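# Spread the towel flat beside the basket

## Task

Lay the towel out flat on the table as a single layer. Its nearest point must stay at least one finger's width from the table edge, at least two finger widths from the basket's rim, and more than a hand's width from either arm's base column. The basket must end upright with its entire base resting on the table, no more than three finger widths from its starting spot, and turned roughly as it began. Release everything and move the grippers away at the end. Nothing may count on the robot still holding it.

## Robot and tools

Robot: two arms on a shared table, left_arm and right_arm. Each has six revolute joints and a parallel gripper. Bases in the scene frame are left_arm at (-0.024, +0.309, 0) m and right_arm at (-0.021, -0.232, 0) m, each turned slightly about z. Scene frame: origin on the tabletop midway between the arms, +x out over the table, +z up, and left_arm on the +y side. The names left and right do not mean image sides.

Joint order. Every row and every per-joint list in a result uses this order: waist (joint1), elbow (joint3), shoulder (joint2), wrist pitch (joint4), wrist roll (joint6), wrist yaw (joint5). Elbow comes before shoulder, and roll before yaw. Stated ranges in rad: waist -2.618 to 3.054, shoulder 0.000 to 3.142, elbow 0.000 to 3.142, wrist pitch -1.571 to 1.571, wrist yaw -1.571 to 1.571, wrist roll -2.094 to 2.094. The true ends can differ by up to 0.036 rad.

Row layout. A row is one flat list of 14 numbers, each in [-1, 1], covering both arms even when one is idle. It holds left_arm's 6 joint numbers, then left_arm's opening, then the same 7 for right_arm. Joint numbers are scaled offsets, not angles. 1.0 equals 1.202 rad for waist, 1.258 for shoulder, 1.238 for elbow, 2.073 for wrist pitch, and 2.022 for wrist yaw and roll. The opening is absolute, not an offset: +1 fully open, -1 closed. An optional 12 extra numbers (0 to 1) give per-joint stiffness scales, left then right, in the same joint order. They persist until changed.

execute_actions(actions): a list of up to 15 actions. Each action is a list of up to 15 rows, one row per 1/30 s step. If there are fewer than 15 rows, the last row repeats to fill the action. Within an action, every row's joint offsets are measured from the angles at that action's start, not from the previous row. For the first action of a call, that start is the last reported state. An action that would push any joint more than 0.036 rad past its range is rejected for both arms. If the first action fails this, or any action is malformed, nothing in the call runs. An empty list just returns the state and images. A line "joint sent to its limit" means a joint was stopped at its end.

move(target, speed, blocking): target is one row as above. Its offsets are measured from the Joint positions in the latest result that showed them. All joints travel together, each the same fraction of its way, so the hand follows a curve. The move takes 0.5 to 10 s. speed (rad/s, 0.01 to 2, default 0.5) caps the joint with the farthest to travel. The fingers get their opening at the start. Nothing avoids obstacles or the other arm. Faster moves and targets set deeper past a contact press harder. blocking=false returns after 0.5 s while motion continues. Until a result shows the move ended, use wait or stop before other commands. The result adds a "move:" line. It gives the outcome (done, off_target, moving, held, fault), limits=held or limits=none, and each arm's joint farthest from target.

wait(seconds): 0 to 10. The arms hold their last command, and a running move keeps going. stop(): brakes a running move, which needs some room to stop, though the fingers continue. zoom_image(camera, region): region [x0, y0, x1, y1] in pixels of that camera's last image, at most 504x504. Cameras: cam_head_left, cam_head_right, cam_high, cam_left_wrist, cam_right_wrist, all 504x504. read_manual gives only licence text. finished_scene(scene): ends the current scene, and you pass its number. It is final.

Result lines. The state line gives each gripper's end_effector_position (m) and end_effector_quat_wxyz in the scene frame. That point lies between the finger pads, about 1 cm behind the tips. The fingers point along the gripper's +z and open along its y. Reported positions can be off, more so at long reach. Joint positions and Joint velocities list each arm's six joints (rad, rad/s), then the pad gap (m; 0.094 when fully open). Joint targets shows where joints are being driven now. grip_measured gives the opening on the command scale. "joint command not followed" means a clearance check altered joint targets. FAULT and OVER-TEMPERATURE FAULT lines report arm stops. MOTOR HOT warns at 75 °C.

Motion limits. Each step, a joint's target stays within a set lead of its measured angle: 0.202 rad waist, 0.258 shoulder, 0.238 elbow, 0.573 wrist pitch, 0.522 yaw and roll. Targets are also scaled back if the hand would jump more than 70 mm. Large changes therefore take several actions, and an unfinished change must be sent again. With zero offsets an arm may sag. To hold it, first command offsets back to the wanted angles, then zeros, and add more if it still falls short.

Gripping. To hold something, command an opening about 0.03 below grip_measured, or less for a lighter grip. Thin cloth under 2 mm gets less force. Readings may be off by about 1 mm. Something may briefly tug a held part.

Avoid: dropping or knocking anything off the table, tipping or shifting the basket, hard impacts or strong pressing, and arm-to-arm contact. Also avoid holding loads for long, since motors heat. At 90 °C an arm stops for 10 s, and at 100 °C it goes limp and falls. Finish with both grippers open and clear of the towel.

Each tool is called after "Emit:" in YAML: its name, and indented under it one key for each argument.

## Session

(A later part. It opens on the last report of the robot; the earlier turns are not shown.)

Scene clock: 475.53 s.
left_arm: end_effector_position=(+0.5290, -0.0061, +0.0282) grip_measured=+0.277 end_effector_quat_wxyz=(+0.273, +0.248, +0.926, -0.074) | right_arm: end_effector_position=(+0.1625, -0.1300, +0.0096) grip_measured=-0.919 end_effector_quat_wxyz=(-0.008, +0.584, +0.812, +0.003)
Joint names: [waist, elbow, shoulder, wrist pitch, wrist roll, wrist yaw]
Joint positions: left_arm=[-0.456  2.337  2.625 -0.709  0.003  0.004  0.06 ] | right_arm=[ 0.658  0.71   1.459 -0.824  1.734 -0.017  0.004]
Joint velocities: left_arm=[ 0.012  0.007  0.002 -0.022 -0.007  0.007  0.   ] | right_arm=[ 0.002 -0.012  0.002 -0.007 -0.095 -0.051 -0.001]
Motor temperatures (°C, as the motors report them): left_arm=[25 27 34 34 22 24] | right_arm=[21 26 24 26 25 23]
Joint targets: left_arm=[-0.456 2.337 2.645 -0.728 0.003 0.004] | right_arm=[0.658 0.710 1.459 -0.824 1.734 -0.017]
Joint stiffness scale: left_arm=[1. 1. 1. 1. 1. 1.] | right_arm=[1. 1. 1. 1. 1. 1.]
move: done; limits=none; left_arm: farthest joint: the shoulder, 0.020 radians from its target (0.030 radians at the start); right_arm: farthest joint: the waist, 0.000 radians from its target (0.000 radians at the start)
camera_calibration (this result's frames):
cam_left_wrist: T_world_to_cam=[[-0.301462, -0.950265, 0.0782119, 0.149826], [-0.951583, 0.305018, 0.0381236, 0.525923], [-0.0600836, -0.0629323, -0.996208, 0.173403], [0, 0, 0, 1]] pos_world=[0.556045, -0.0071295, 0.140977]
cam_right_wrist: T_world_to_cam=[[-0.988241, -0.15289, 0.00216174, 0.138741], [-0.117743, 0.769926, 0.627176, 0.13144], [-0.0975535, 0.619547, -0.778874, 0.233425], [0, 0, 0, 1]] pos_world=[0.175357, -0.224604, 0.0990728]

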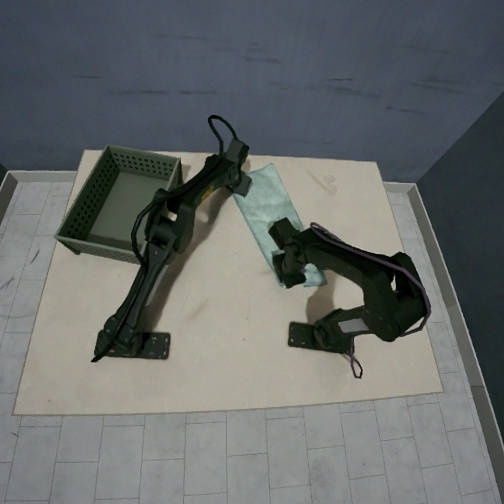

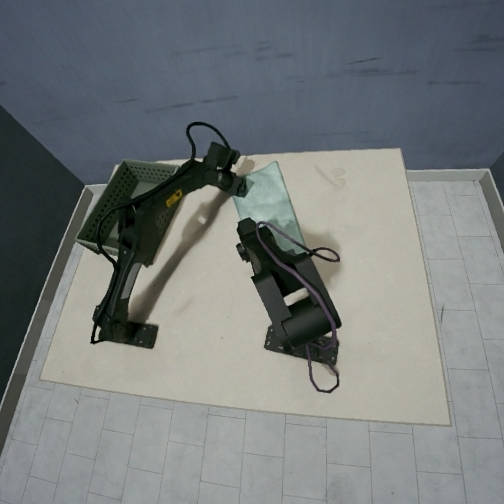

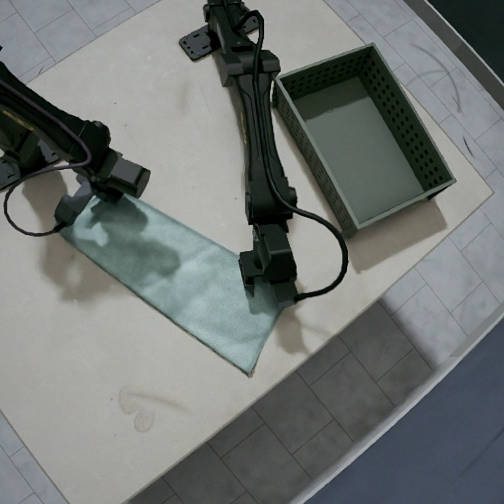

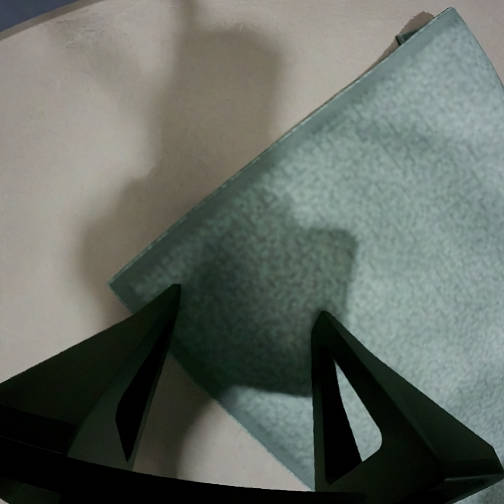

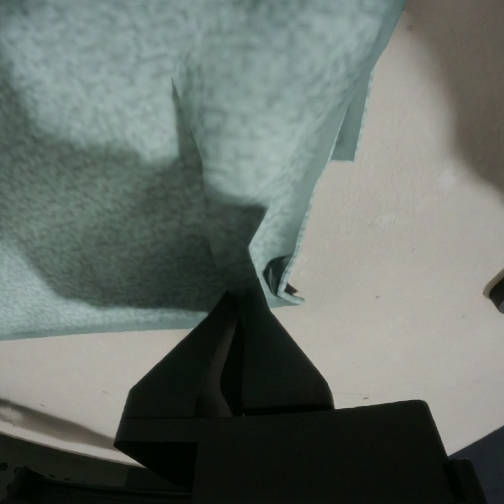

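In contact. Close using execute_actions so the pressure is maintained.

Emit:
execute_actions:
  actions:
    - [[0, 0, 0.02, -0.012, 0, 0, -1, 0, 0, 0, 0, 0, 0, -1]]
    - [[0, 0, 0.02, -0.012, 0, 0, -1, 0, 0, 0, 0, 0, 0, -1]]

Scene clock: 480.07 s.
left_arm: end_effector_position=(+0.5294, -0.0064, +0.0281) grip_measured=-0.982 end_effector_quat_wxyz=(+0.274, +0.248, +0.926, -0.074) | right_arm: end_effector_position=(+0.1625, -0.1300, +0.0096) grip_measured=-0.919 end_effector_quat_wxyz=(-0.008, +0.584, +0.812, +0.003)
Joint names: [waist, elbow, shoulder, wrist pitch, wrist roll, wrist yaw]
Joint positions: left_arm=[-0.456  2.337  2.626 -0.706  0.003  0.004  0.001] | right_arm=[ 0.658  0.71   1.459 -0.824  1.734 -0.017  0.004]
Joint velocities: left_arm=[-0.012 -0.007 -0.017 -0.037 -0.066  0.051  0.   ] | right_arm=[ 0.007  0.002  0.012 -0.022  0.051 -0.037  0.   ]
Motor temperatures (°C, as the motors report them): left_arm=[25 27 34 34 22 24] | right_arm=[21 26 24 26 25 23]
Joint targets: left_arm=[-0.456 2.337 2.651 -0.731 0.003 0.004] | right_arm=[0.658 0.710 1.459 -0.824 1.734 -0.017]
Joint stiffness scale: left_arm=[1. 1. 1. 1. 1. 1.] | right_arm=[1. 1. 1. 1. 1. 1.]
camera_calibration (this result's frames):
cam_left_wrist: T_world_to_cam=[[-0.301592, -0.950191, 0.0786116, 0.14979], [-0.951645, 0.305054, 0.0362589, 0.52649], [-0.0584337, -0.0638749, -0.996246, 0.172425], [0, 0, 0, 1]] pos_world=[0.556282, -0.007265, 0.140913]
cam_right_wrist: T_world_to_cam=[[-0.988241, -0.15289, 0.00216174, 0.138741], [-0.117743, 0.769926, 0.627176, 0.13144], [-0.0975535, 0.619547, -0.778874, 0.233425], [0, 0, 0, 1]] pos_world=[0.175357, -0.224604, 0.0990728]

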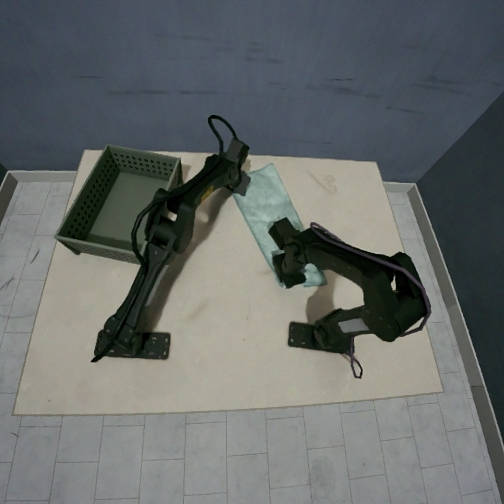

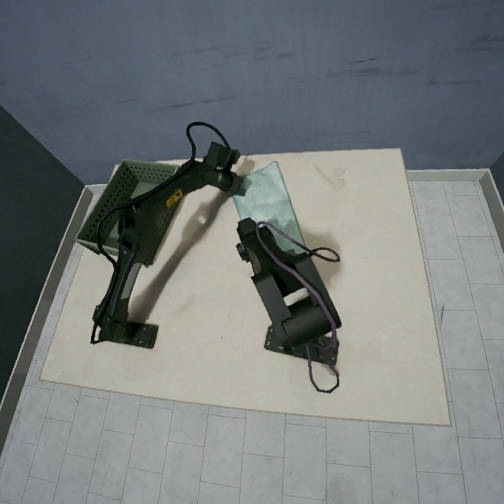

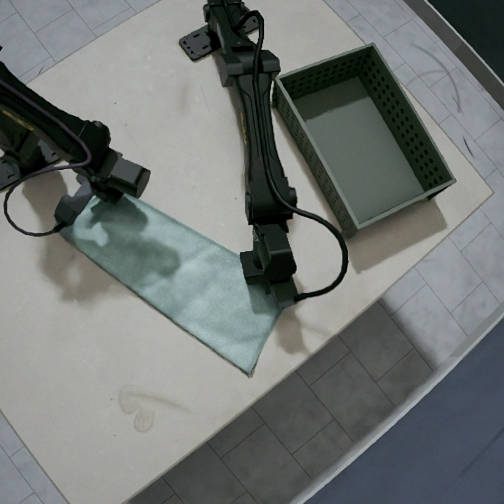

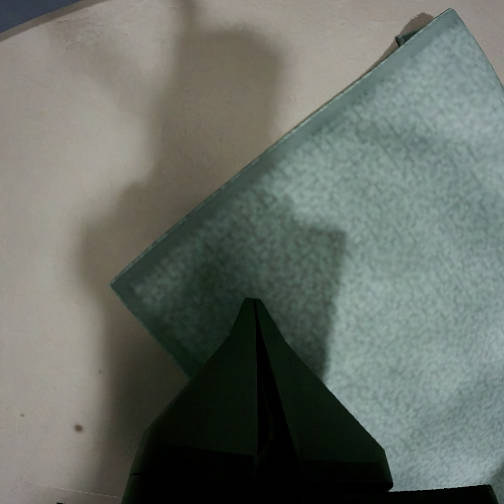

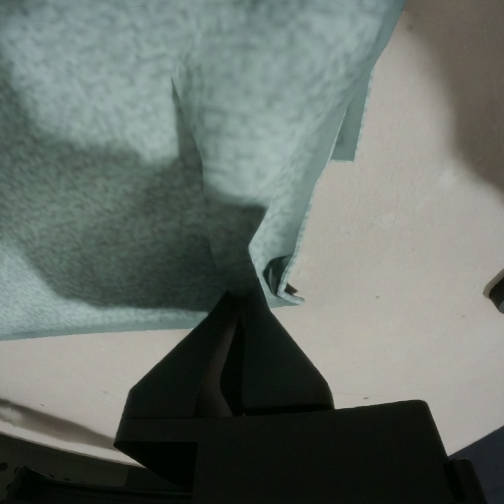

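Emit:
execute_actions:
  actions:
    - [[0, 0, -0.025, 0, 0, 0, -1, 0, 0, 0, 0, 0, 0, -1],[0, 0, -0.025, 0, 0, 0, -1, 0, 0, 0, 0, 0, 0, -1],[0, 0, -0.025, 0, 0, 0, -1, 0, 0, 0, 0, 0, 0, -1],[0, 0, -0.025, 0, 0, 0, -1, 0, 0, 0, 0, 0, 0, -1],[0, 0, -0.025, 0, 0, 0, 0.28, 0, 0, 0, 0, 0, 0, -1]]
    - [[0, -0.005, 0.01, -0.005, 0, 0, 0.28, 0, 0, 0, 0, 0, 0, -1],[0, -0.01, 0.02, -0.01, 0, 0, 0.28, 0, 0, 0, 0, 0, 0, -1],[0, -0.015, 0.03, -0.015, 0, 0, 0.28, 0, 0, 0, 0, 0, 0, -1],[0, -0.02, 0.04, -0.02, 0, 0, 0.28, 0, 0, 0, 0, 0, 0, -1],[0, -0.025, 0.05, -0.03, 0, 0, 0.28, 0, 0, 0, 0, 0, 0, -1],[0, -0.03, 0.06, -0.035, 0, 0, 0.28, 0, 0, 0, 0, 0, 0, -1],[0, -0.035, 0.065, -0.04, 0, 0, 0.28, 0, 0, 0, 0, 0, 0, -1]]

Scene clock: 506.03 s.
left_arm: end_effector_position=(+0.5295, -0.0064, +0.0252) grip_measured=+0.277 end_effector_quat_wxyz=(+0.273, +0.248, +0.926, -0.074) | right_arm: end_effector_position=(+0.1625, -0.1300, +0.0096) grip_measured=-0.919 end_effector_quat_wxyz=(-0.008, +0.584, +0.812, +0.003)
Joint names: [waist, elbow, shoulder, wrist pitch, wrist roll, wrist yaw]
Joint positions: left_arm=[-0.456  2.337  2.631 -0.703  0.003  0.004  0.06 ] | right_arm=[ 0.658  0.71   1.459 -0.824  1.734 -0.017  0.004]
Joint velocities: left_arm=[-0.012 -0.012  0.002 -0.022 -0.022 -0.051 -0.   ] | right_arm=[ 0.022 -0.007 -0.007  0.037  0.022 -0.022 -0.001]
Motor temperatures (°C, as the motors report them): left_arm=[25 27 33 33 22 24] | right_arm=[21 26 24 26 25 23]
Joint targets: left_arm=[-0.456 2.294 2.705 -0.788 0.003 0.004] | right_arm=[0.658 0.710 1.459 -0.824 1.734 -0.017]
Joint stiffness scale: left_arm=[1. 1. 1. 1. 1. 1.] | right_arm=[1. 1. 1. 1. 1. 1.]
camera_calibration (this result's frames):
cam_left_wrist: T_world_to_cam=[[-0.301436, -0.95028, 0.078132, 0.149915], [-0.95157, 0.305011, 0.0384965, 0.52664], [-0.0604135, -0.0627438, -0.996199, 0.170611], [0, 0, 0, 1]] pos_world=[0.556633, -0.00746503, 0.137975]
cam_right_wrist: T_world_to_cam=[[-0.988241, -0.15289, 0.00216174, 0.138741], [-0.117743, 0.769926, 0.627176, 0.13144], [-0.0975535, 0.619547, -0.778874, 0.233425], [0, 0, 0, 1]] pos_world=[0.175357, -0.224604, 0.0990728]

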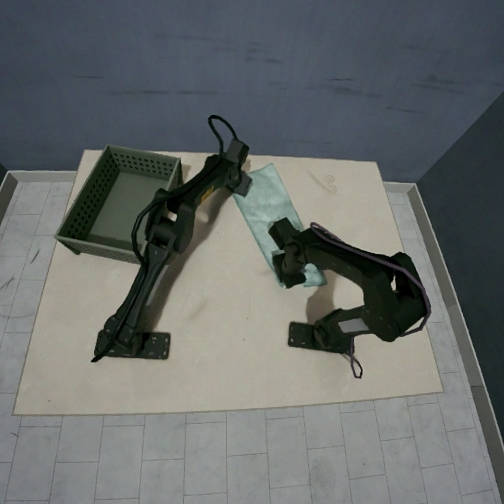

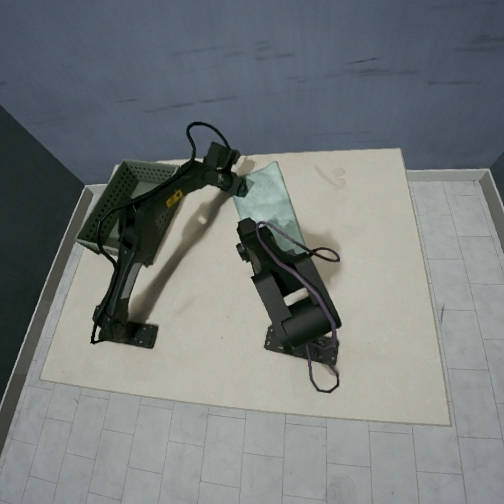

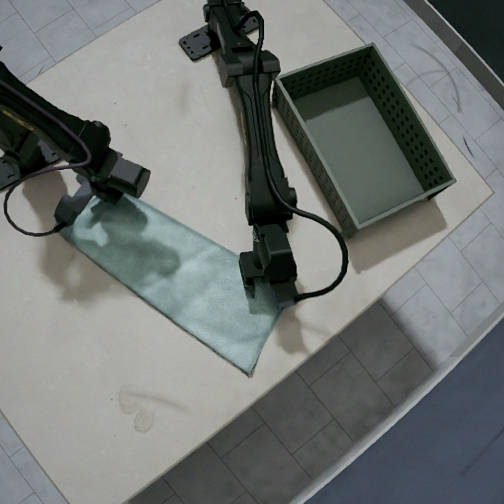

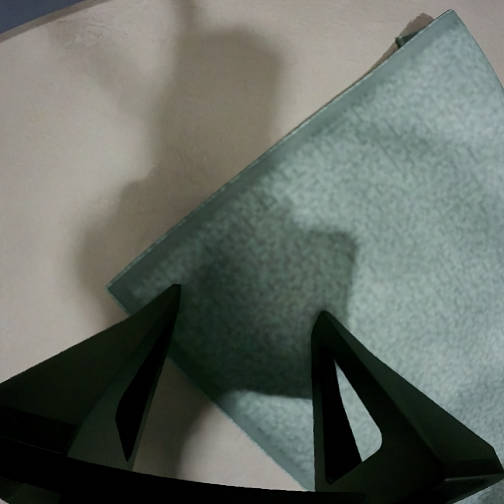

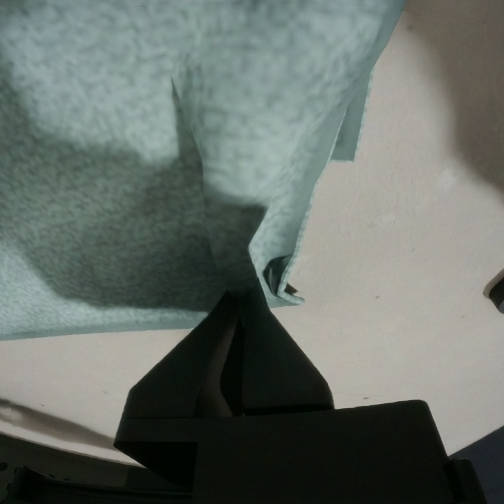

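Emit:
execute_actions:
  actions:
    - [[0, -0.035, 0.06, -0.041, 0, 0, 0.24, 0, 0, 0, 0, 0, 0, -1],[0, -0.035, 0.06, -0.041, 0, 0, 0.2, 0, 0, 0, 0, 0, 0, -1],[0, -0.035, 0.06, -0.041, 0, 0, 0.16, 0, 0, 0, 0, 0, 0, -1],[0, -0.035, 0.06, -0.041, 0, 0, 0.12, 0, 0, 0, 0, 0, 0, -1],[0, -0.035, 0.06, -0.041, 0, 0, 0.08, 0, 0, 0, 0, 0, 0, -1],[0, -0.035, 0.06, -0.041, 0, 0, 0.04, 0, 0, 0, 0, 0, 0, -1],[0, -0.035, 0.06, -0.041, 0, 0, 0.0, 0, 0, 0, 0, 0, 0, -1],[0, -0.035, 0.06, -0.041, 0, 0, -0.04, 0, 0, 0, 0, 0, 0, -1],[0, -0.035, 0.06, -0.041, 0, 0, -0.08, 0, 0, 0, 0, 0, 0, -1],[0, -0.035, 0.06, -0.041, 0, 0, -0.12, 0, 0, 0, 0, 0, 0, -1],[0, -0.035, 0.06, -0.041, 0, 0, -0.16, 0, 0, 0, 0, 0, 0, -1],[0, -0.035, 0.06, -0.041, 0, 0, -0.2, 0, 0, 0, 0, 0, 0, -1],[0, -0.035, 0.06, -0.041, 0, 0, -0.24, 0, 0, 0, 0, 0, 0, -1],[0, -0.035, 0.06, -0.041, 0, 0, -0.28, 0, 0, 0, 0, 0, 0, -1],[0, -0.035, 0.06, -0.041, 0, 0, -0.32, 0, 0, 0, 0, 0, 0, -1]]

Scene clock: 516.73 s.
left_arm: end_effector_position=(+0.5310, -0.0079, +0.0250) grip_measured=-0.299 end_effector_quat_wxyz=(+0.276, +0.248, +0.925, -0.076) | right_arm: end_effector_position=(+0.1625, -0.1300, +0.0096) grip_measured=-0.919 end_effector_quat_wxyz=(-0.008, +0.584, +0.812, +0.003)
Joint names: [waist, elbow, shoulder, wrist pitch, wrist roll, wrist yaw]
Joint positions: left_arm=[-0.456  2.337  2.634 -0.693  0.003  0.007  0.033] | right_arm=[ 0.658  0.71   1.459 -0.824  1.734 -0.017  0.004]
Joint velocities: left_arm=[-0.002  0.007  0.002 -0.051  0.007  0.081 -0.035] | right_arm=[-0.012 -0.002  0.002 -0.022  0.051  0.007 -0.001]
Motor temperatures (°C, as the motors report them): left_arm=[25 27 32 33 22 24] | right_arm=[21 26 24 26 25 23]
Joint targets: left_arm=[-0.456 2.294 2.707 -0.788 0.003 0.004] | right_arm=[0.658 0.710 1.459 -0.824 1.734 -0.017]
Joint stiffness scale: left_arm=[1. 1. 1. 1. 1. 1.] | right_arm=[1. 1. 1. 1. 1. 1.]
camera_calibration (this result's frames):
cam_left_wrist: T_world_to_cam=[[-0.303661, -0.949192, 0.0826055, 0.149998], [-0.95119, 0.30702, 0.0312559, 0.528446], [-0.0550294, -0.0690823, -0.996092, 0.167491], [0, 0, 0, 1]] pos_world=[0.557418, -0.00829548, 0.137928]
cam_right_wrist: T_world_to_cam=[[-0.988241, -0.15289, 0.00216174, 0.138741], [-0.117743, 0.769926, 0.627176, 0.13144], [-0.0975535, 0.619547, -0.778874, 0.233425], [0, 0, 0, 1]] pos_world=[0.175357, -0.224604, 0.0990728]

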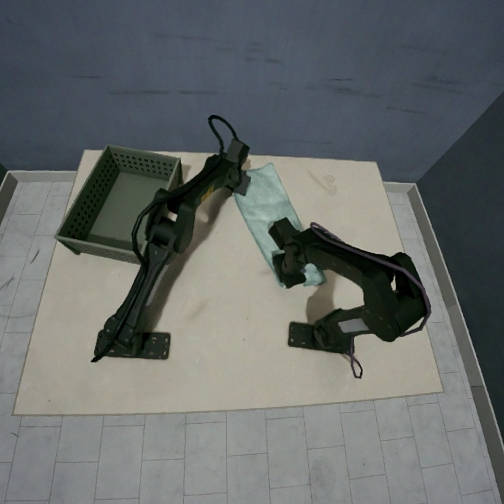

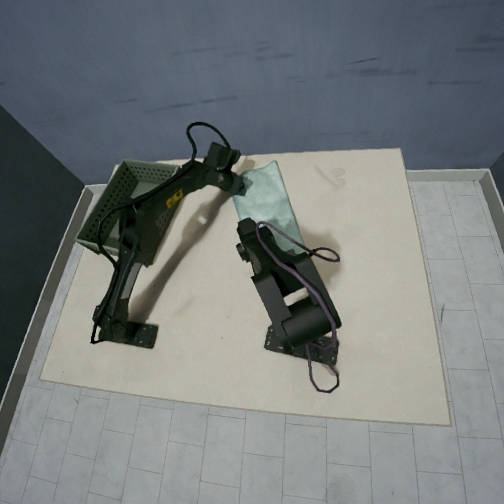

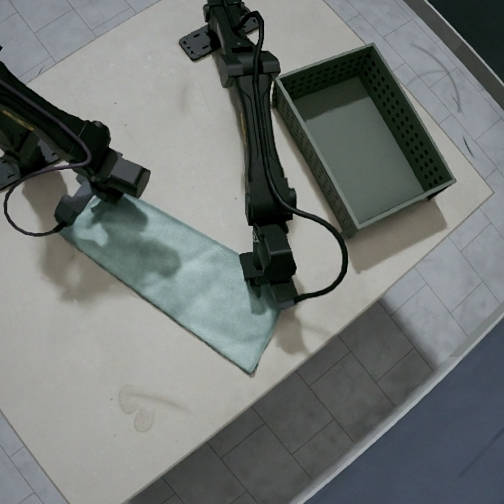

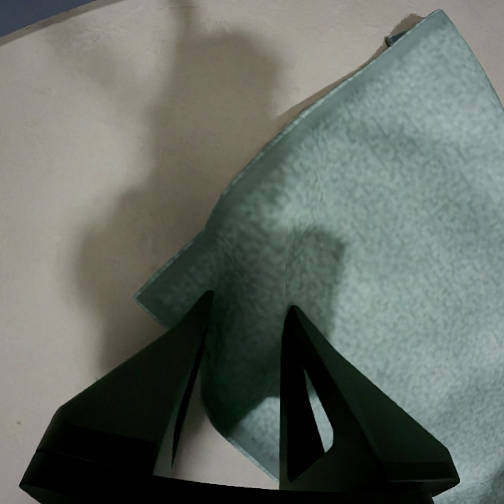

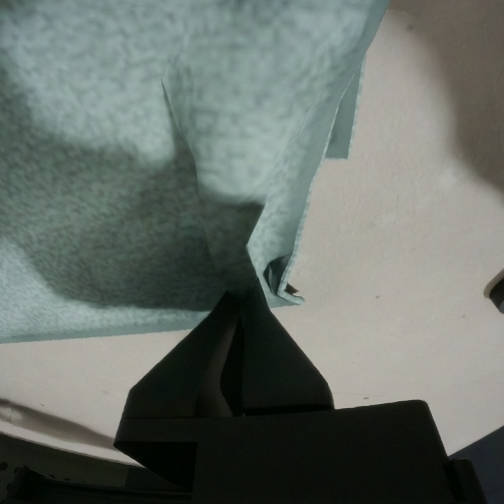

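It's buckling now. Finish closing.

Emit:
execute_actions:
  actions:
    - [[0, -0.03, 0.05, -0.04, 0, 0, -0.4, 0, 0, 0, 0, 0, 0, -1],[0, -0.03, 0.05, -0.04, 0, 0, -0.47, 0, 0, 0, 0, 0, 0, -1],[0, -0.03, 0.05, -0.04, 0, 0, -0.54, 0, 0, 0, 0, 0, 0, -1],[0, -0.03, 0.05, -0.04, 0, 0, -0.61, 0, 0, 0, 0, 0, 0, -1],[0, -0.03, 0.05, -0.04, 0, 0, -0.68, 0, 0, 0, 0, 0, 0, -1],[0, -0.03, 0.05, -0.04, 0, 0, -0.75, 0, 0, 0, 0, 0, 0, -1],[0, -0.03, 0.05, -0.04, 0, 0, -0.82, 0, 0, 0, 0, 0, 0, -1],[0, -0.03, 0.05, -0.04, 0, 0, -0.89, 0, 0, 0, 0, 0, 0, -1],[0, -0.03, 0.05, -0.04, 0, 0, -1, 0, 0, 0, 0, 0, 0, -1]]
    - [[0, 0, 0, 0, 0, 0, -1, 0, 0, 0, 0, 0, 0, -1]]

Scene clock: 526.03 s.
left_arm: end_effector_position=(+0.5315, -0.0108, +0.0280) grip_measured=-0.917 end_effector_quat_wxyz=(+0.280, +0.250, +0.923, -0.084) | right_arm: end_effector_position=(+0.1625, -0.1300, +0.0096) grip_measured=-0.919 end_effector_quat_wxyz=(-0.008, +0.584, +0.812, +0.003)
Joint names: [waist, elbow, shoulder, wrist pitch, wrist roll, wrist yaw]
Joint positions: left_arm=[-0.456  2.337  2.631 -0.685  0.003  0.02   0.004] | right_arm=[ 0.658  0.71   1.459 -0.824  1.734 -0.017  0.004]
Joint velocities: left_arm=[ 0.007 -0.007  0.002 -0.007  0.037 -0.051 -0.001] | right_arm=[-0.032 -0.012 -0.002 -0.066 -0.022  0.081  0.   ]
Motor temperatures (°C, as the motors report them): left_arm=[25 26 32 32 22 24] | right_arm=[21 26 24 26 25 23]
Joint targets: left_arm=[-0.456 2.337 2.634 -0.689 0.003 0.017] | right_arm=[0.658 0.710 1.459 -0.824 1.734 -0.017]
Joint stiffness scale: left_arm=[1. 1. 1. 1. 1. 1.] | right_arm=[1. 1. 1. 1. 1. 1.]
camera_calibration (this result's frames):
cam_left_wrist: T_world_to_cam=[[-0.310659, -0.945755, 0.0950745, 0.150571], [-0.949143, 0.314038, 0.0225389, 0.529005], [-0.0511733, -0.0832373, -0.995215, 0.1681], [0, 0, 0, 1]] pos_world=[0.55748, -0.00973246, 0.141057]
cam_right_wrist: T_world_to_cam=[[-0.988241, -0.15289, 0.00216174, 0.138741], [-0.117743, 0.769926, 0.627176, 0.13144], [-0.0975535, 0.619547, -0.778874, 0.233425], [0, 0, 0, 1]] pos_world=[0.175357, -0.224604, 0.0990728]

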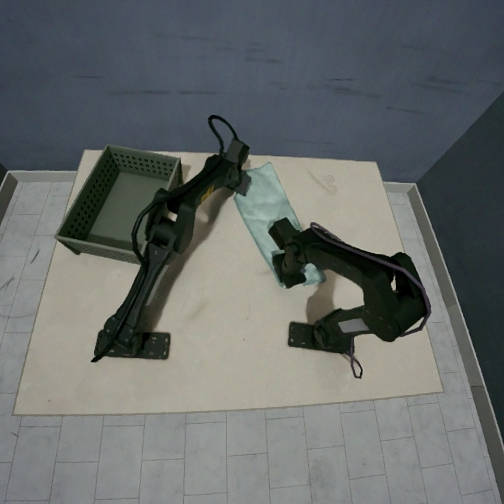

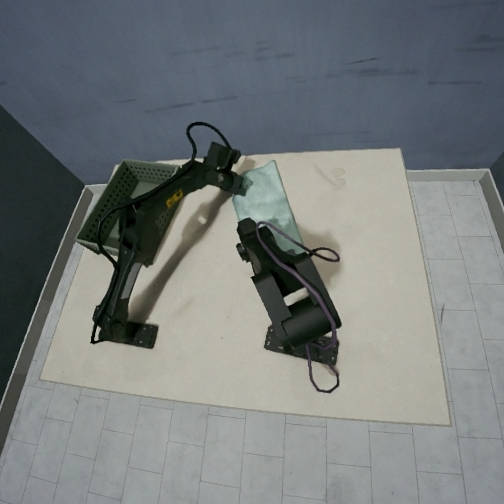

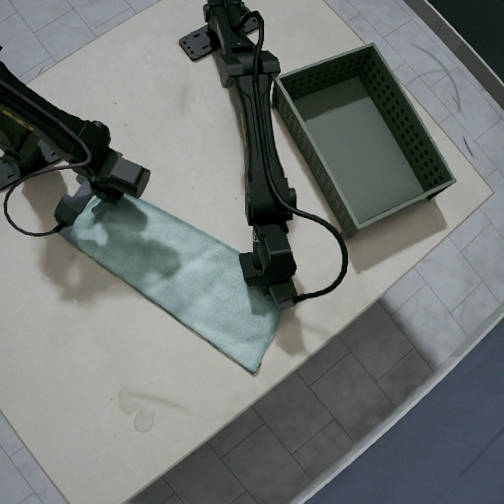

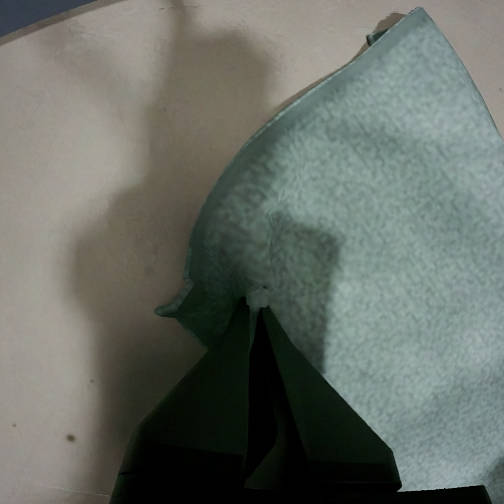

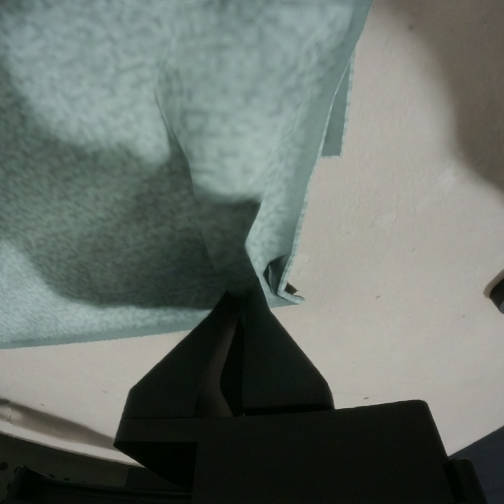

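Emit:
move:
  target: [0.007, -0.192, -0.283, 0.022, -0.15, -0.01, -1, -0.324, 0.312, -0.133, -0.218, -0.328, 0.008, -1]
  speed: 0.4

Scene clock: 561.60 s.
left_arm: end_effector_position=(+0.5052, +0.0052, +0.1369) grip_measured=-0.917 end_effector_quat_wxyz=(+0.315, +0.109, +0.932, -0.143) | right_arm: end_effector_position=(+0.2002, -0.2034, +0.1242) grip_measured=-0.919 end_effector_quat_wxyz=(+0.025, +0.466, +0.884, +0.027)
Joint names: [waist, elbow, shoulder, wrist pitch, wrist roll, wrist yaw]
Joint positions: left_arm=[-0.456  2.11   2.305 -0.669 -0.292  0.015  0.004] | right_arm=[ 0.281  1.067  1.316 -1.251  1.08  -0.018  0.004]
Joint velocities: left_arm=[-0.007 -0.007  0.002 -0.081  0.022  0.007 -0.   ] | right_arm=[ 0.017  0.007 -0.002 -0.066  0.037 -0.022 -0.   ]
Motor temperatures (°C, as the motors report them): left_arm=[25 27 34 33 22 24] | right_arm=[21 26 24 25 25 23]
Joint targets: left_arm=[-0.448 2.100 2.275 -0.639 -0.300 -0.000] | right_arm=[0.268 1.096 1.292 -1.276 1.071 -0.001]
Joint stiffness scale: left_arm=[1. 1. 1. 1. 1. 1.] | right_arm=[1. 1. 1. 1. 1. 1.]
move: off_target (left_arm, right_arm); limits=none; left_arm: farthest joint: the shoulder, 0.030 radians from its target (0.356 radians at the start); right_arm: farthest joint: the elbow, 0.029 radians from its target (0.387 radians at the start)
camera_calibration (this result's frames):
cam_left_wrist: T_world_to_cam=[[-0.0839198, -0.953312, 0.290093, 0.00604145], [-0.996472, 0.0801196, -0.024974, 0.528126], [0.000565832, -0.291166, -0.956672, 0.246108], [0, 0, 0, 1]] pos_world=[0.526631, 0.0351044, 0.246881]
cam_right_wrist: T_world_to_cam=[[-0.905891, -0.416121, -0.0787656, 0.104516], [-0.374316, 0.699694, 0.608536, 0.159875], [-0.198113, 0.580751, -0.789608, 0.385384], [0, 0, 0, 1]] pos_world=[0.230873, -0.292184, 0.215245]

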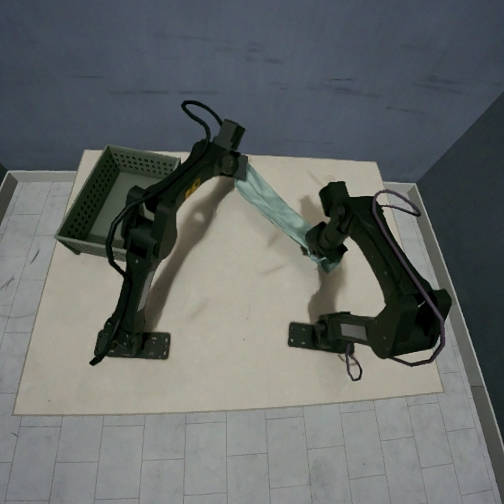

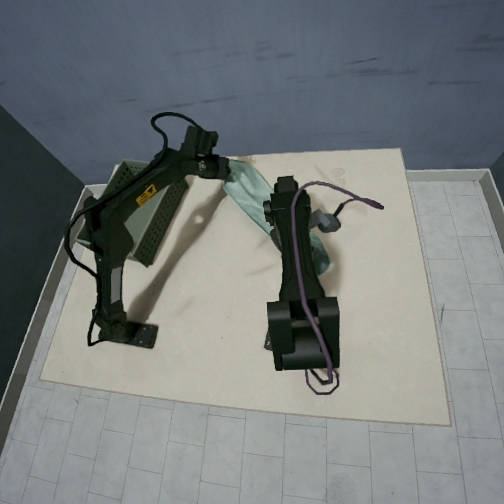

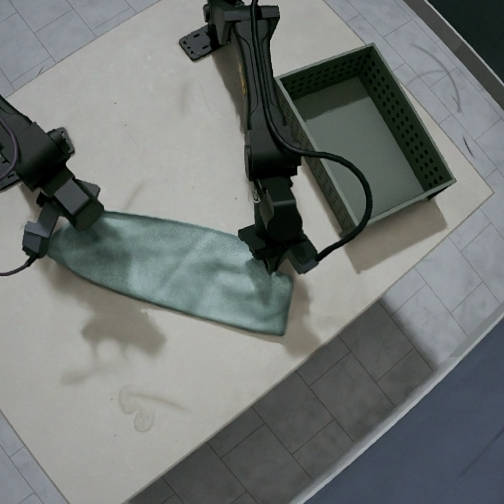

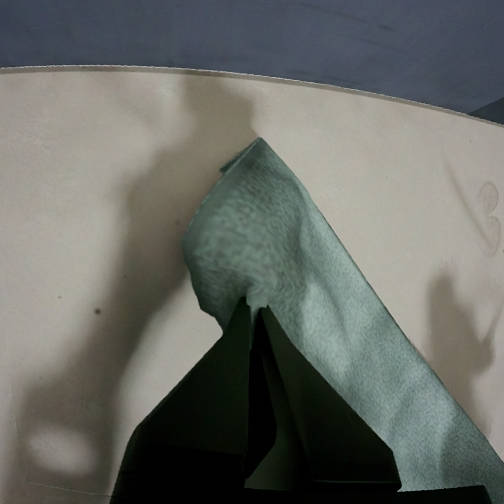

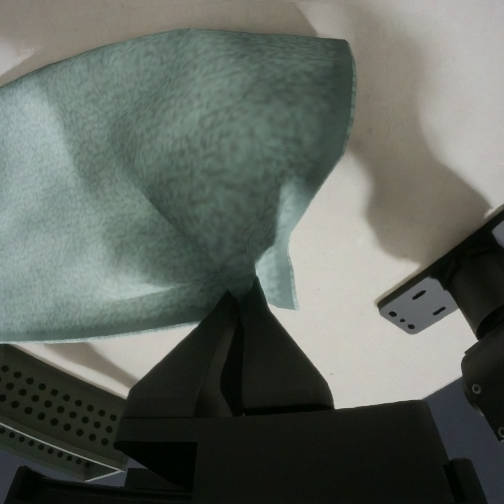

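Emit:
move:
  target: [0.039, -0.0275, -0.266, -0.061, -0.459, -0.007, -1, -0.273, 0.865, 0.497, 0.099, -0.638, 0.009, -1]
  speed: 0.5

Scene clock: 573.97 s.
left_arm: end_effector_position=(+0.4700, +0.0465, +0.2795) grip_measured=-0.917 end_effector_quat_wxyz=(+0.274, -0.320, +0.848, -0.322) | right_arm: end_effector_position=(+0.4681, -0.3303, +0.2664) grip_measured=-0.919 end_effector_quat_wxyz=(+0.317, +0.000, +0.947, -0.059)
Joint names: [waist, elbow, shoulder, wrist pitch, wrist roll, wrist yaw]
Joint positions: left_arm=[-0.424  2.084  2.    -0.782 -1.215  0.015  0.004] | right_arm=[-0.033  2.104  1.942 -1.077 -0.201 -0.012  0.004]
Joint velocities: left_arm=[-0.007  0.002 -0.007 -0.037 -0.022 -0.022 -0.001] | right_arm=[ 0.007 -0.012  0.022 -0.022 -0.007 -0.022 -0.001]
Motor temperatures (°C, as the motors report them): left_arm=[25 27 34 34 22 24] | right_arm=[21 27 25 26 25 23]
Joint targets: left_arm=[-0.409 2.076 1.970 -0.796 -1.220 0.001] | right_arm=[-0.048 2.139 1.941 -1.046 -0.210 0.001]
Joint stiffness scale: left_arm=[1. 1. 1. 1. 1. 1.] | right_arm=[1. 1. 1. 1. 1. 1.]
move: off_target (left_arm, right_arm); limits=none; left_arm: farthest joint: the shoulder, 0.029 radians from its target (0.334 radians at the start); right_arm: farthest joint: the elbow, 0.034 radians from its target (1.070 radians at the start)
camera_calibration (this result's frames):
cam_left_wrist: T_world_to_cam=[[0.534068, -0.432, 0.726737, -0.435689], [-0.815269, -0.49075, 0.307409, 0.341783], [0.223845, -0.756664, -0.61429, 0.21557], [0, 0, 0, 1]] pos_world=[0.463079, 0.142627, 0.343987]
cam_right_wrist: T_world_to_cam=[[-0.16874, -0.985649, 0.00477865, -0.249849], [-0.985632, 0.16877, 0.00675815, 0.533528], [-0.00746766, -0.00356963, -0.999966, 0.398296], [0, 0, 0, 1]] pos_world=[0.486677, -0.334885, 0.39587]

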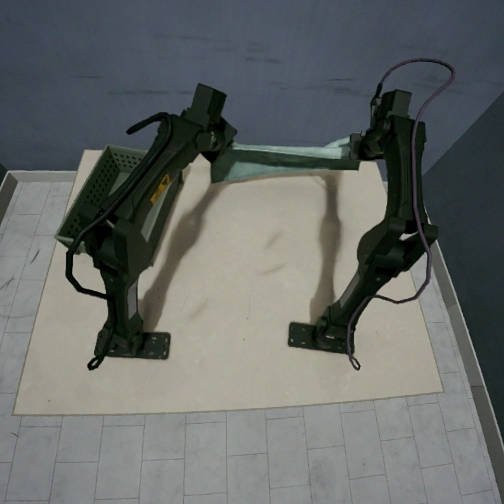

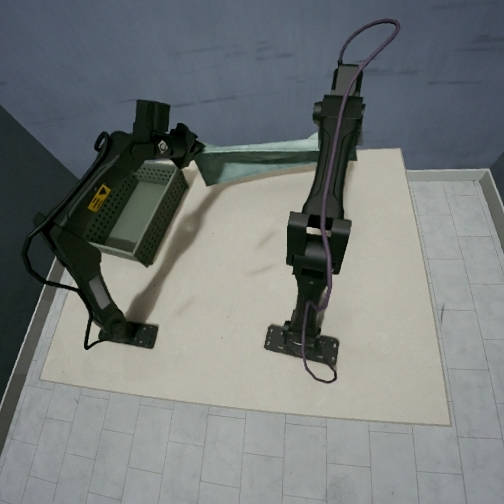

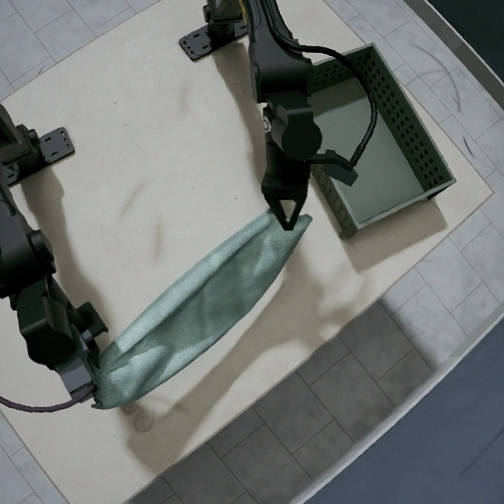

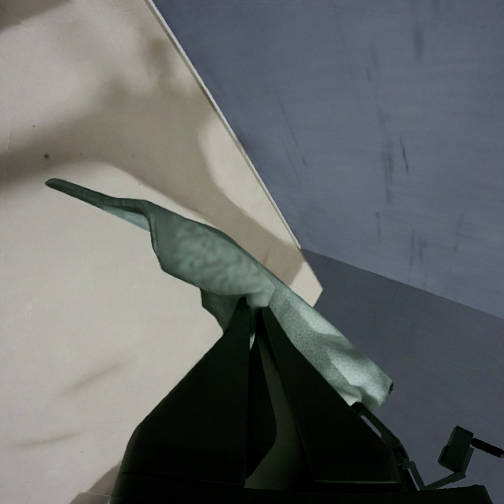

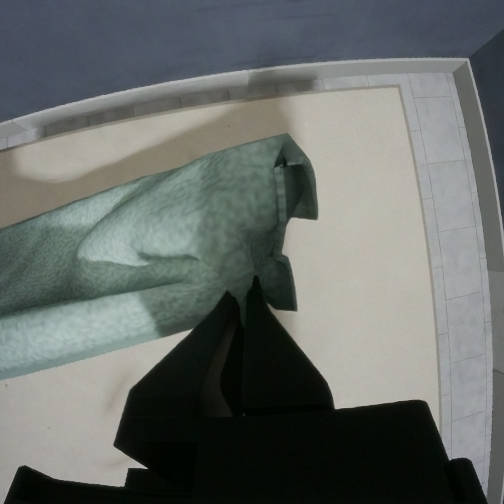

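Emit:
move:
  target: [-0.02, -0.055, 0.029, -0.054, -0.01, -0.007, -1, -0.018, -0.082, 0.033, -0.03, -0.01, 0.006, -1]
  speed: 0.2

Scene clock: 598.50 s.
left_arm: end_effector_position=(+0.4494, +0.0465, +0.2096) grip_measured=-0.917 end_effector_quat_wxyz=(+0.205, -0.333, +0.885, -0.253) | right_arm: end_effector_position=(+0.4468, -0.3290, +0.1971) grip_measured=-0.919 end_effector_quat_wxyz=(+0.214, -0.002, +0.976, -0.039)
Joint names: [waist, elbow, shoulder, wrist pitch, wrist roll, wrist yaw]
Joint positions: left_arm=[-0.441  2.02   2.05  -0.878 -1.229  0.016  0.004] | right_arm=[-0.04   2.003  1.993 -1.142 -0.212 -0.014  0.004]
Joint velocities: left_arm=[-0.002 -0.002 -0.007 -0.022 -0.007 -0.022 -0.   ] | right_arm=[-0.002 -0.007  0.002 -0.022  0.022 -0.066  0.   ]
Motor temperatures (°C, as the motors report them): left_arm=[25 27 34 35 22 24] | right_arm=[22 27 26 29 25 23]
Joint targets: left_arm=[-0.448 2.016 2.036 -0.894 -1.235 0.001] | right_arm=[-0.055 2.002 1.983 -1.139 -0.221 -0.000]
Joint stiffness scale: left_arm=[1. 1. 1. 1. 1. 1.] | right_arm=[1. 1. 1. 1. 1. 1.]
move: done; limits=none; left_arm: farthest joint: the wrist pitch, 0.016 radians from its target (0.112 radians at the start); right_arm: farthest joint: the waist, 0.014 radians from its target (0.021 radians at the start)
camera_calibration (this result's frames):
cam_left_wrist: T_world_to_cam=[[0.654746, -0.495385, 0.570878, -0.392477], [-0.750308, -0.517257, 0.411682, 0.296688], [0.0913493, -0.697882, -0.710364, 0.254259], [0, 0, 0, 1]] pos_world=[0.456354, 0.13648, 0.282531]
cam_right_wrist: T_world_to_cam=[[-0.164468, -0.986382, 0.00051347, -0.253084], [-0.961959, 0.160511, 0.22107, 0.457253], [-0.218142, 0.035865, -0.975258, 0.431033], [0, 0, 0, 1]] pos_world=[0.492261, -0.33849, 0.319413]

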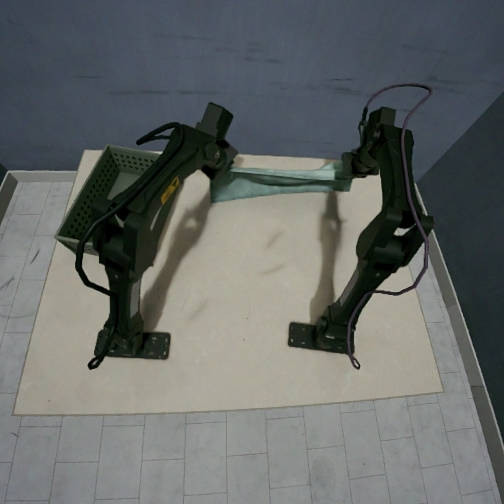

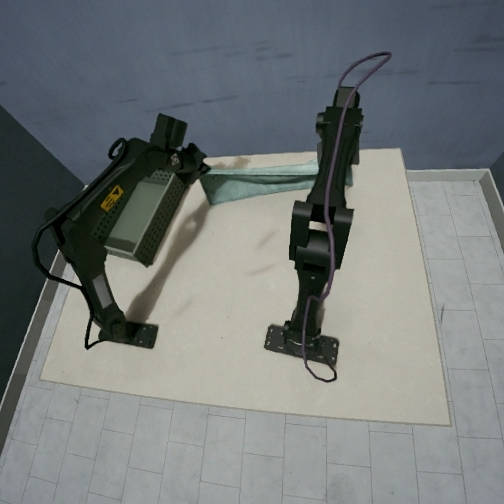

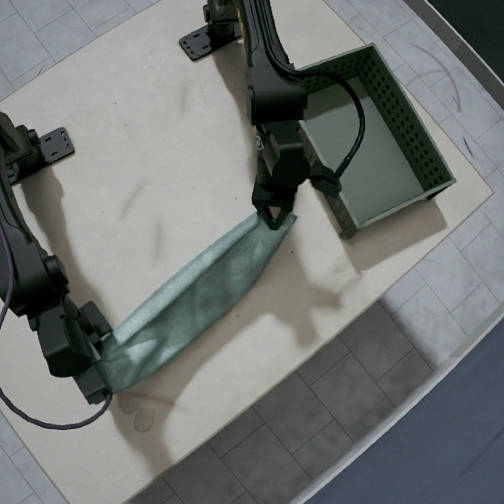

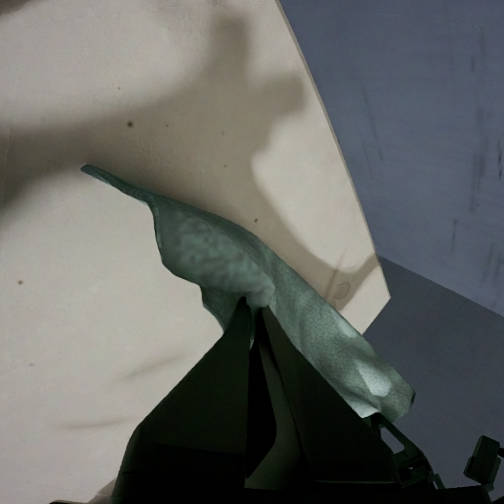

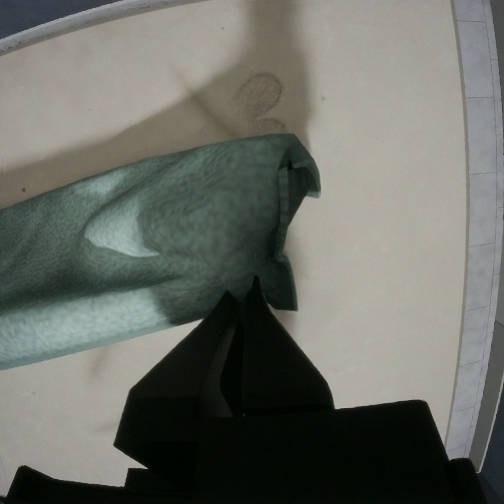

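Emit:
move:
  target: [-0.0835, -0.150, -0.086, -0.0996, -0.053, -0.008, -1, -0.063, -0.273, -0.146, -0.0256, -0.029, 0.007, -1]
  speed: 0.6

Scene clock: 614.23 s.
left_arm: end_effector_position=(+0.3607, +0.0435, +0.1609) grip_measured=-0.917 end_effector_quat_wxyz=(+0.103, -0.348, +0.917, -0.164) | right_arm: end_effector_position=(+0.3570, -0.3350, +0.1480) grip_measured=-0.919 end_effector_quat_wxyz=(+0.100, +0.006, +0.995, -0.021)
Joint names: [waist, elbow, shoulder, wrist pitch, wrist roll, wrist yaw]
Joint positions: left_arm=[-0.538  1.845  1.97  -1.057 -1.329  0.018  0.004] | right_arm=[-0.103  1.672  1.84  -1.198 -0.262 -0.013  0.004]
Joint velocities: left_arm=[ 0.002 -0.012 -0.017  0.007 -0.007  0.037 -0.002] | right_arm=[ 0.002 -0.007 -0.007 -0.066 -0.11  -0.022  0.001]
Motor temperatures (°C, as the motors report them): left_arm=[25 27 33 34 22 24] | right_arm=[22 27 27 28 25 23]
Joint targets: left_arm=[-0.541 1.834 1.942 -1.084 -1.336 0.000] | right_arm=[-0.116 1.666 1.809 -1.195 -0.271 0.000]
Joint stiffness scale: left_arm=[1. 1. 1. 1. 1. 1.] | right_arm=[1. 1. 1. 1. 1. 1.]
move: off_target (left_arm, right_arm); limits=none; left_arm: farthest joint: the shoulder, 0.028 radians from its target (0.108 radians at the start); right_arm: farthest joint: the shoulder, 0.031 radians from its target (0.184 radians at the start)
camera_calibration (this result's frames):
cam_left_wrist: T_world_to_cam=[[0.768009, -0.548332, 0.3309, -0.308028], [-0.630758, -0.558115, 0.539122, 0.186775], [-0.110937, -0.622768, -0.774502, 0.305609], [0, 0, 0, 1]] pos_world=[0.388282, 0.125664, 0.237926]
cam_right_wrist: T_world_to_cam=[[-0.179574, -0.983744, 0.000544611, -0.267518], [-0.88259, 0.161354, 0.441587, 0.322004], [-0.434496, 0.078817, -0.897218, 0.443864], [0, 0, 0, 1]] pos_world=[0.429016, -0.35011, 0.256196]

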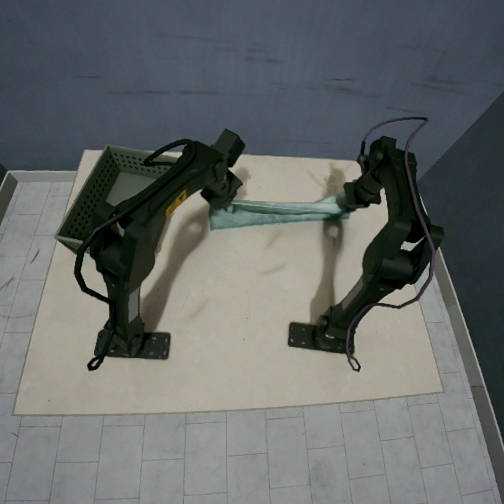

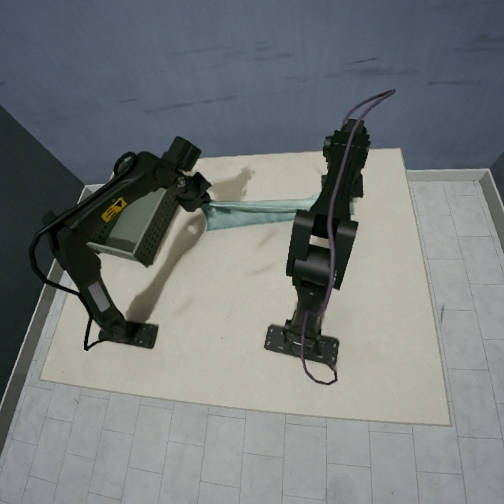

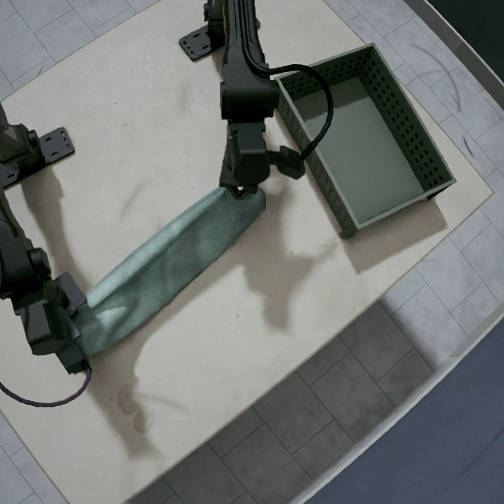

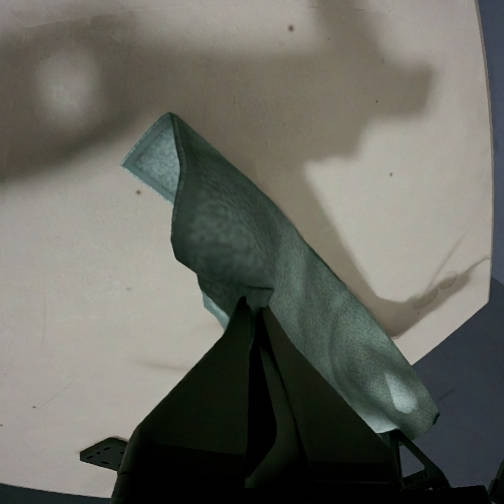

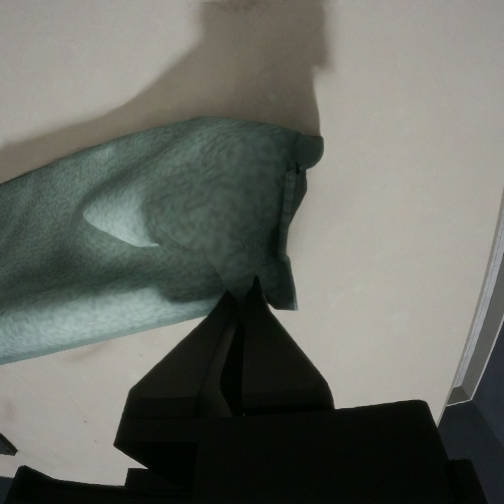

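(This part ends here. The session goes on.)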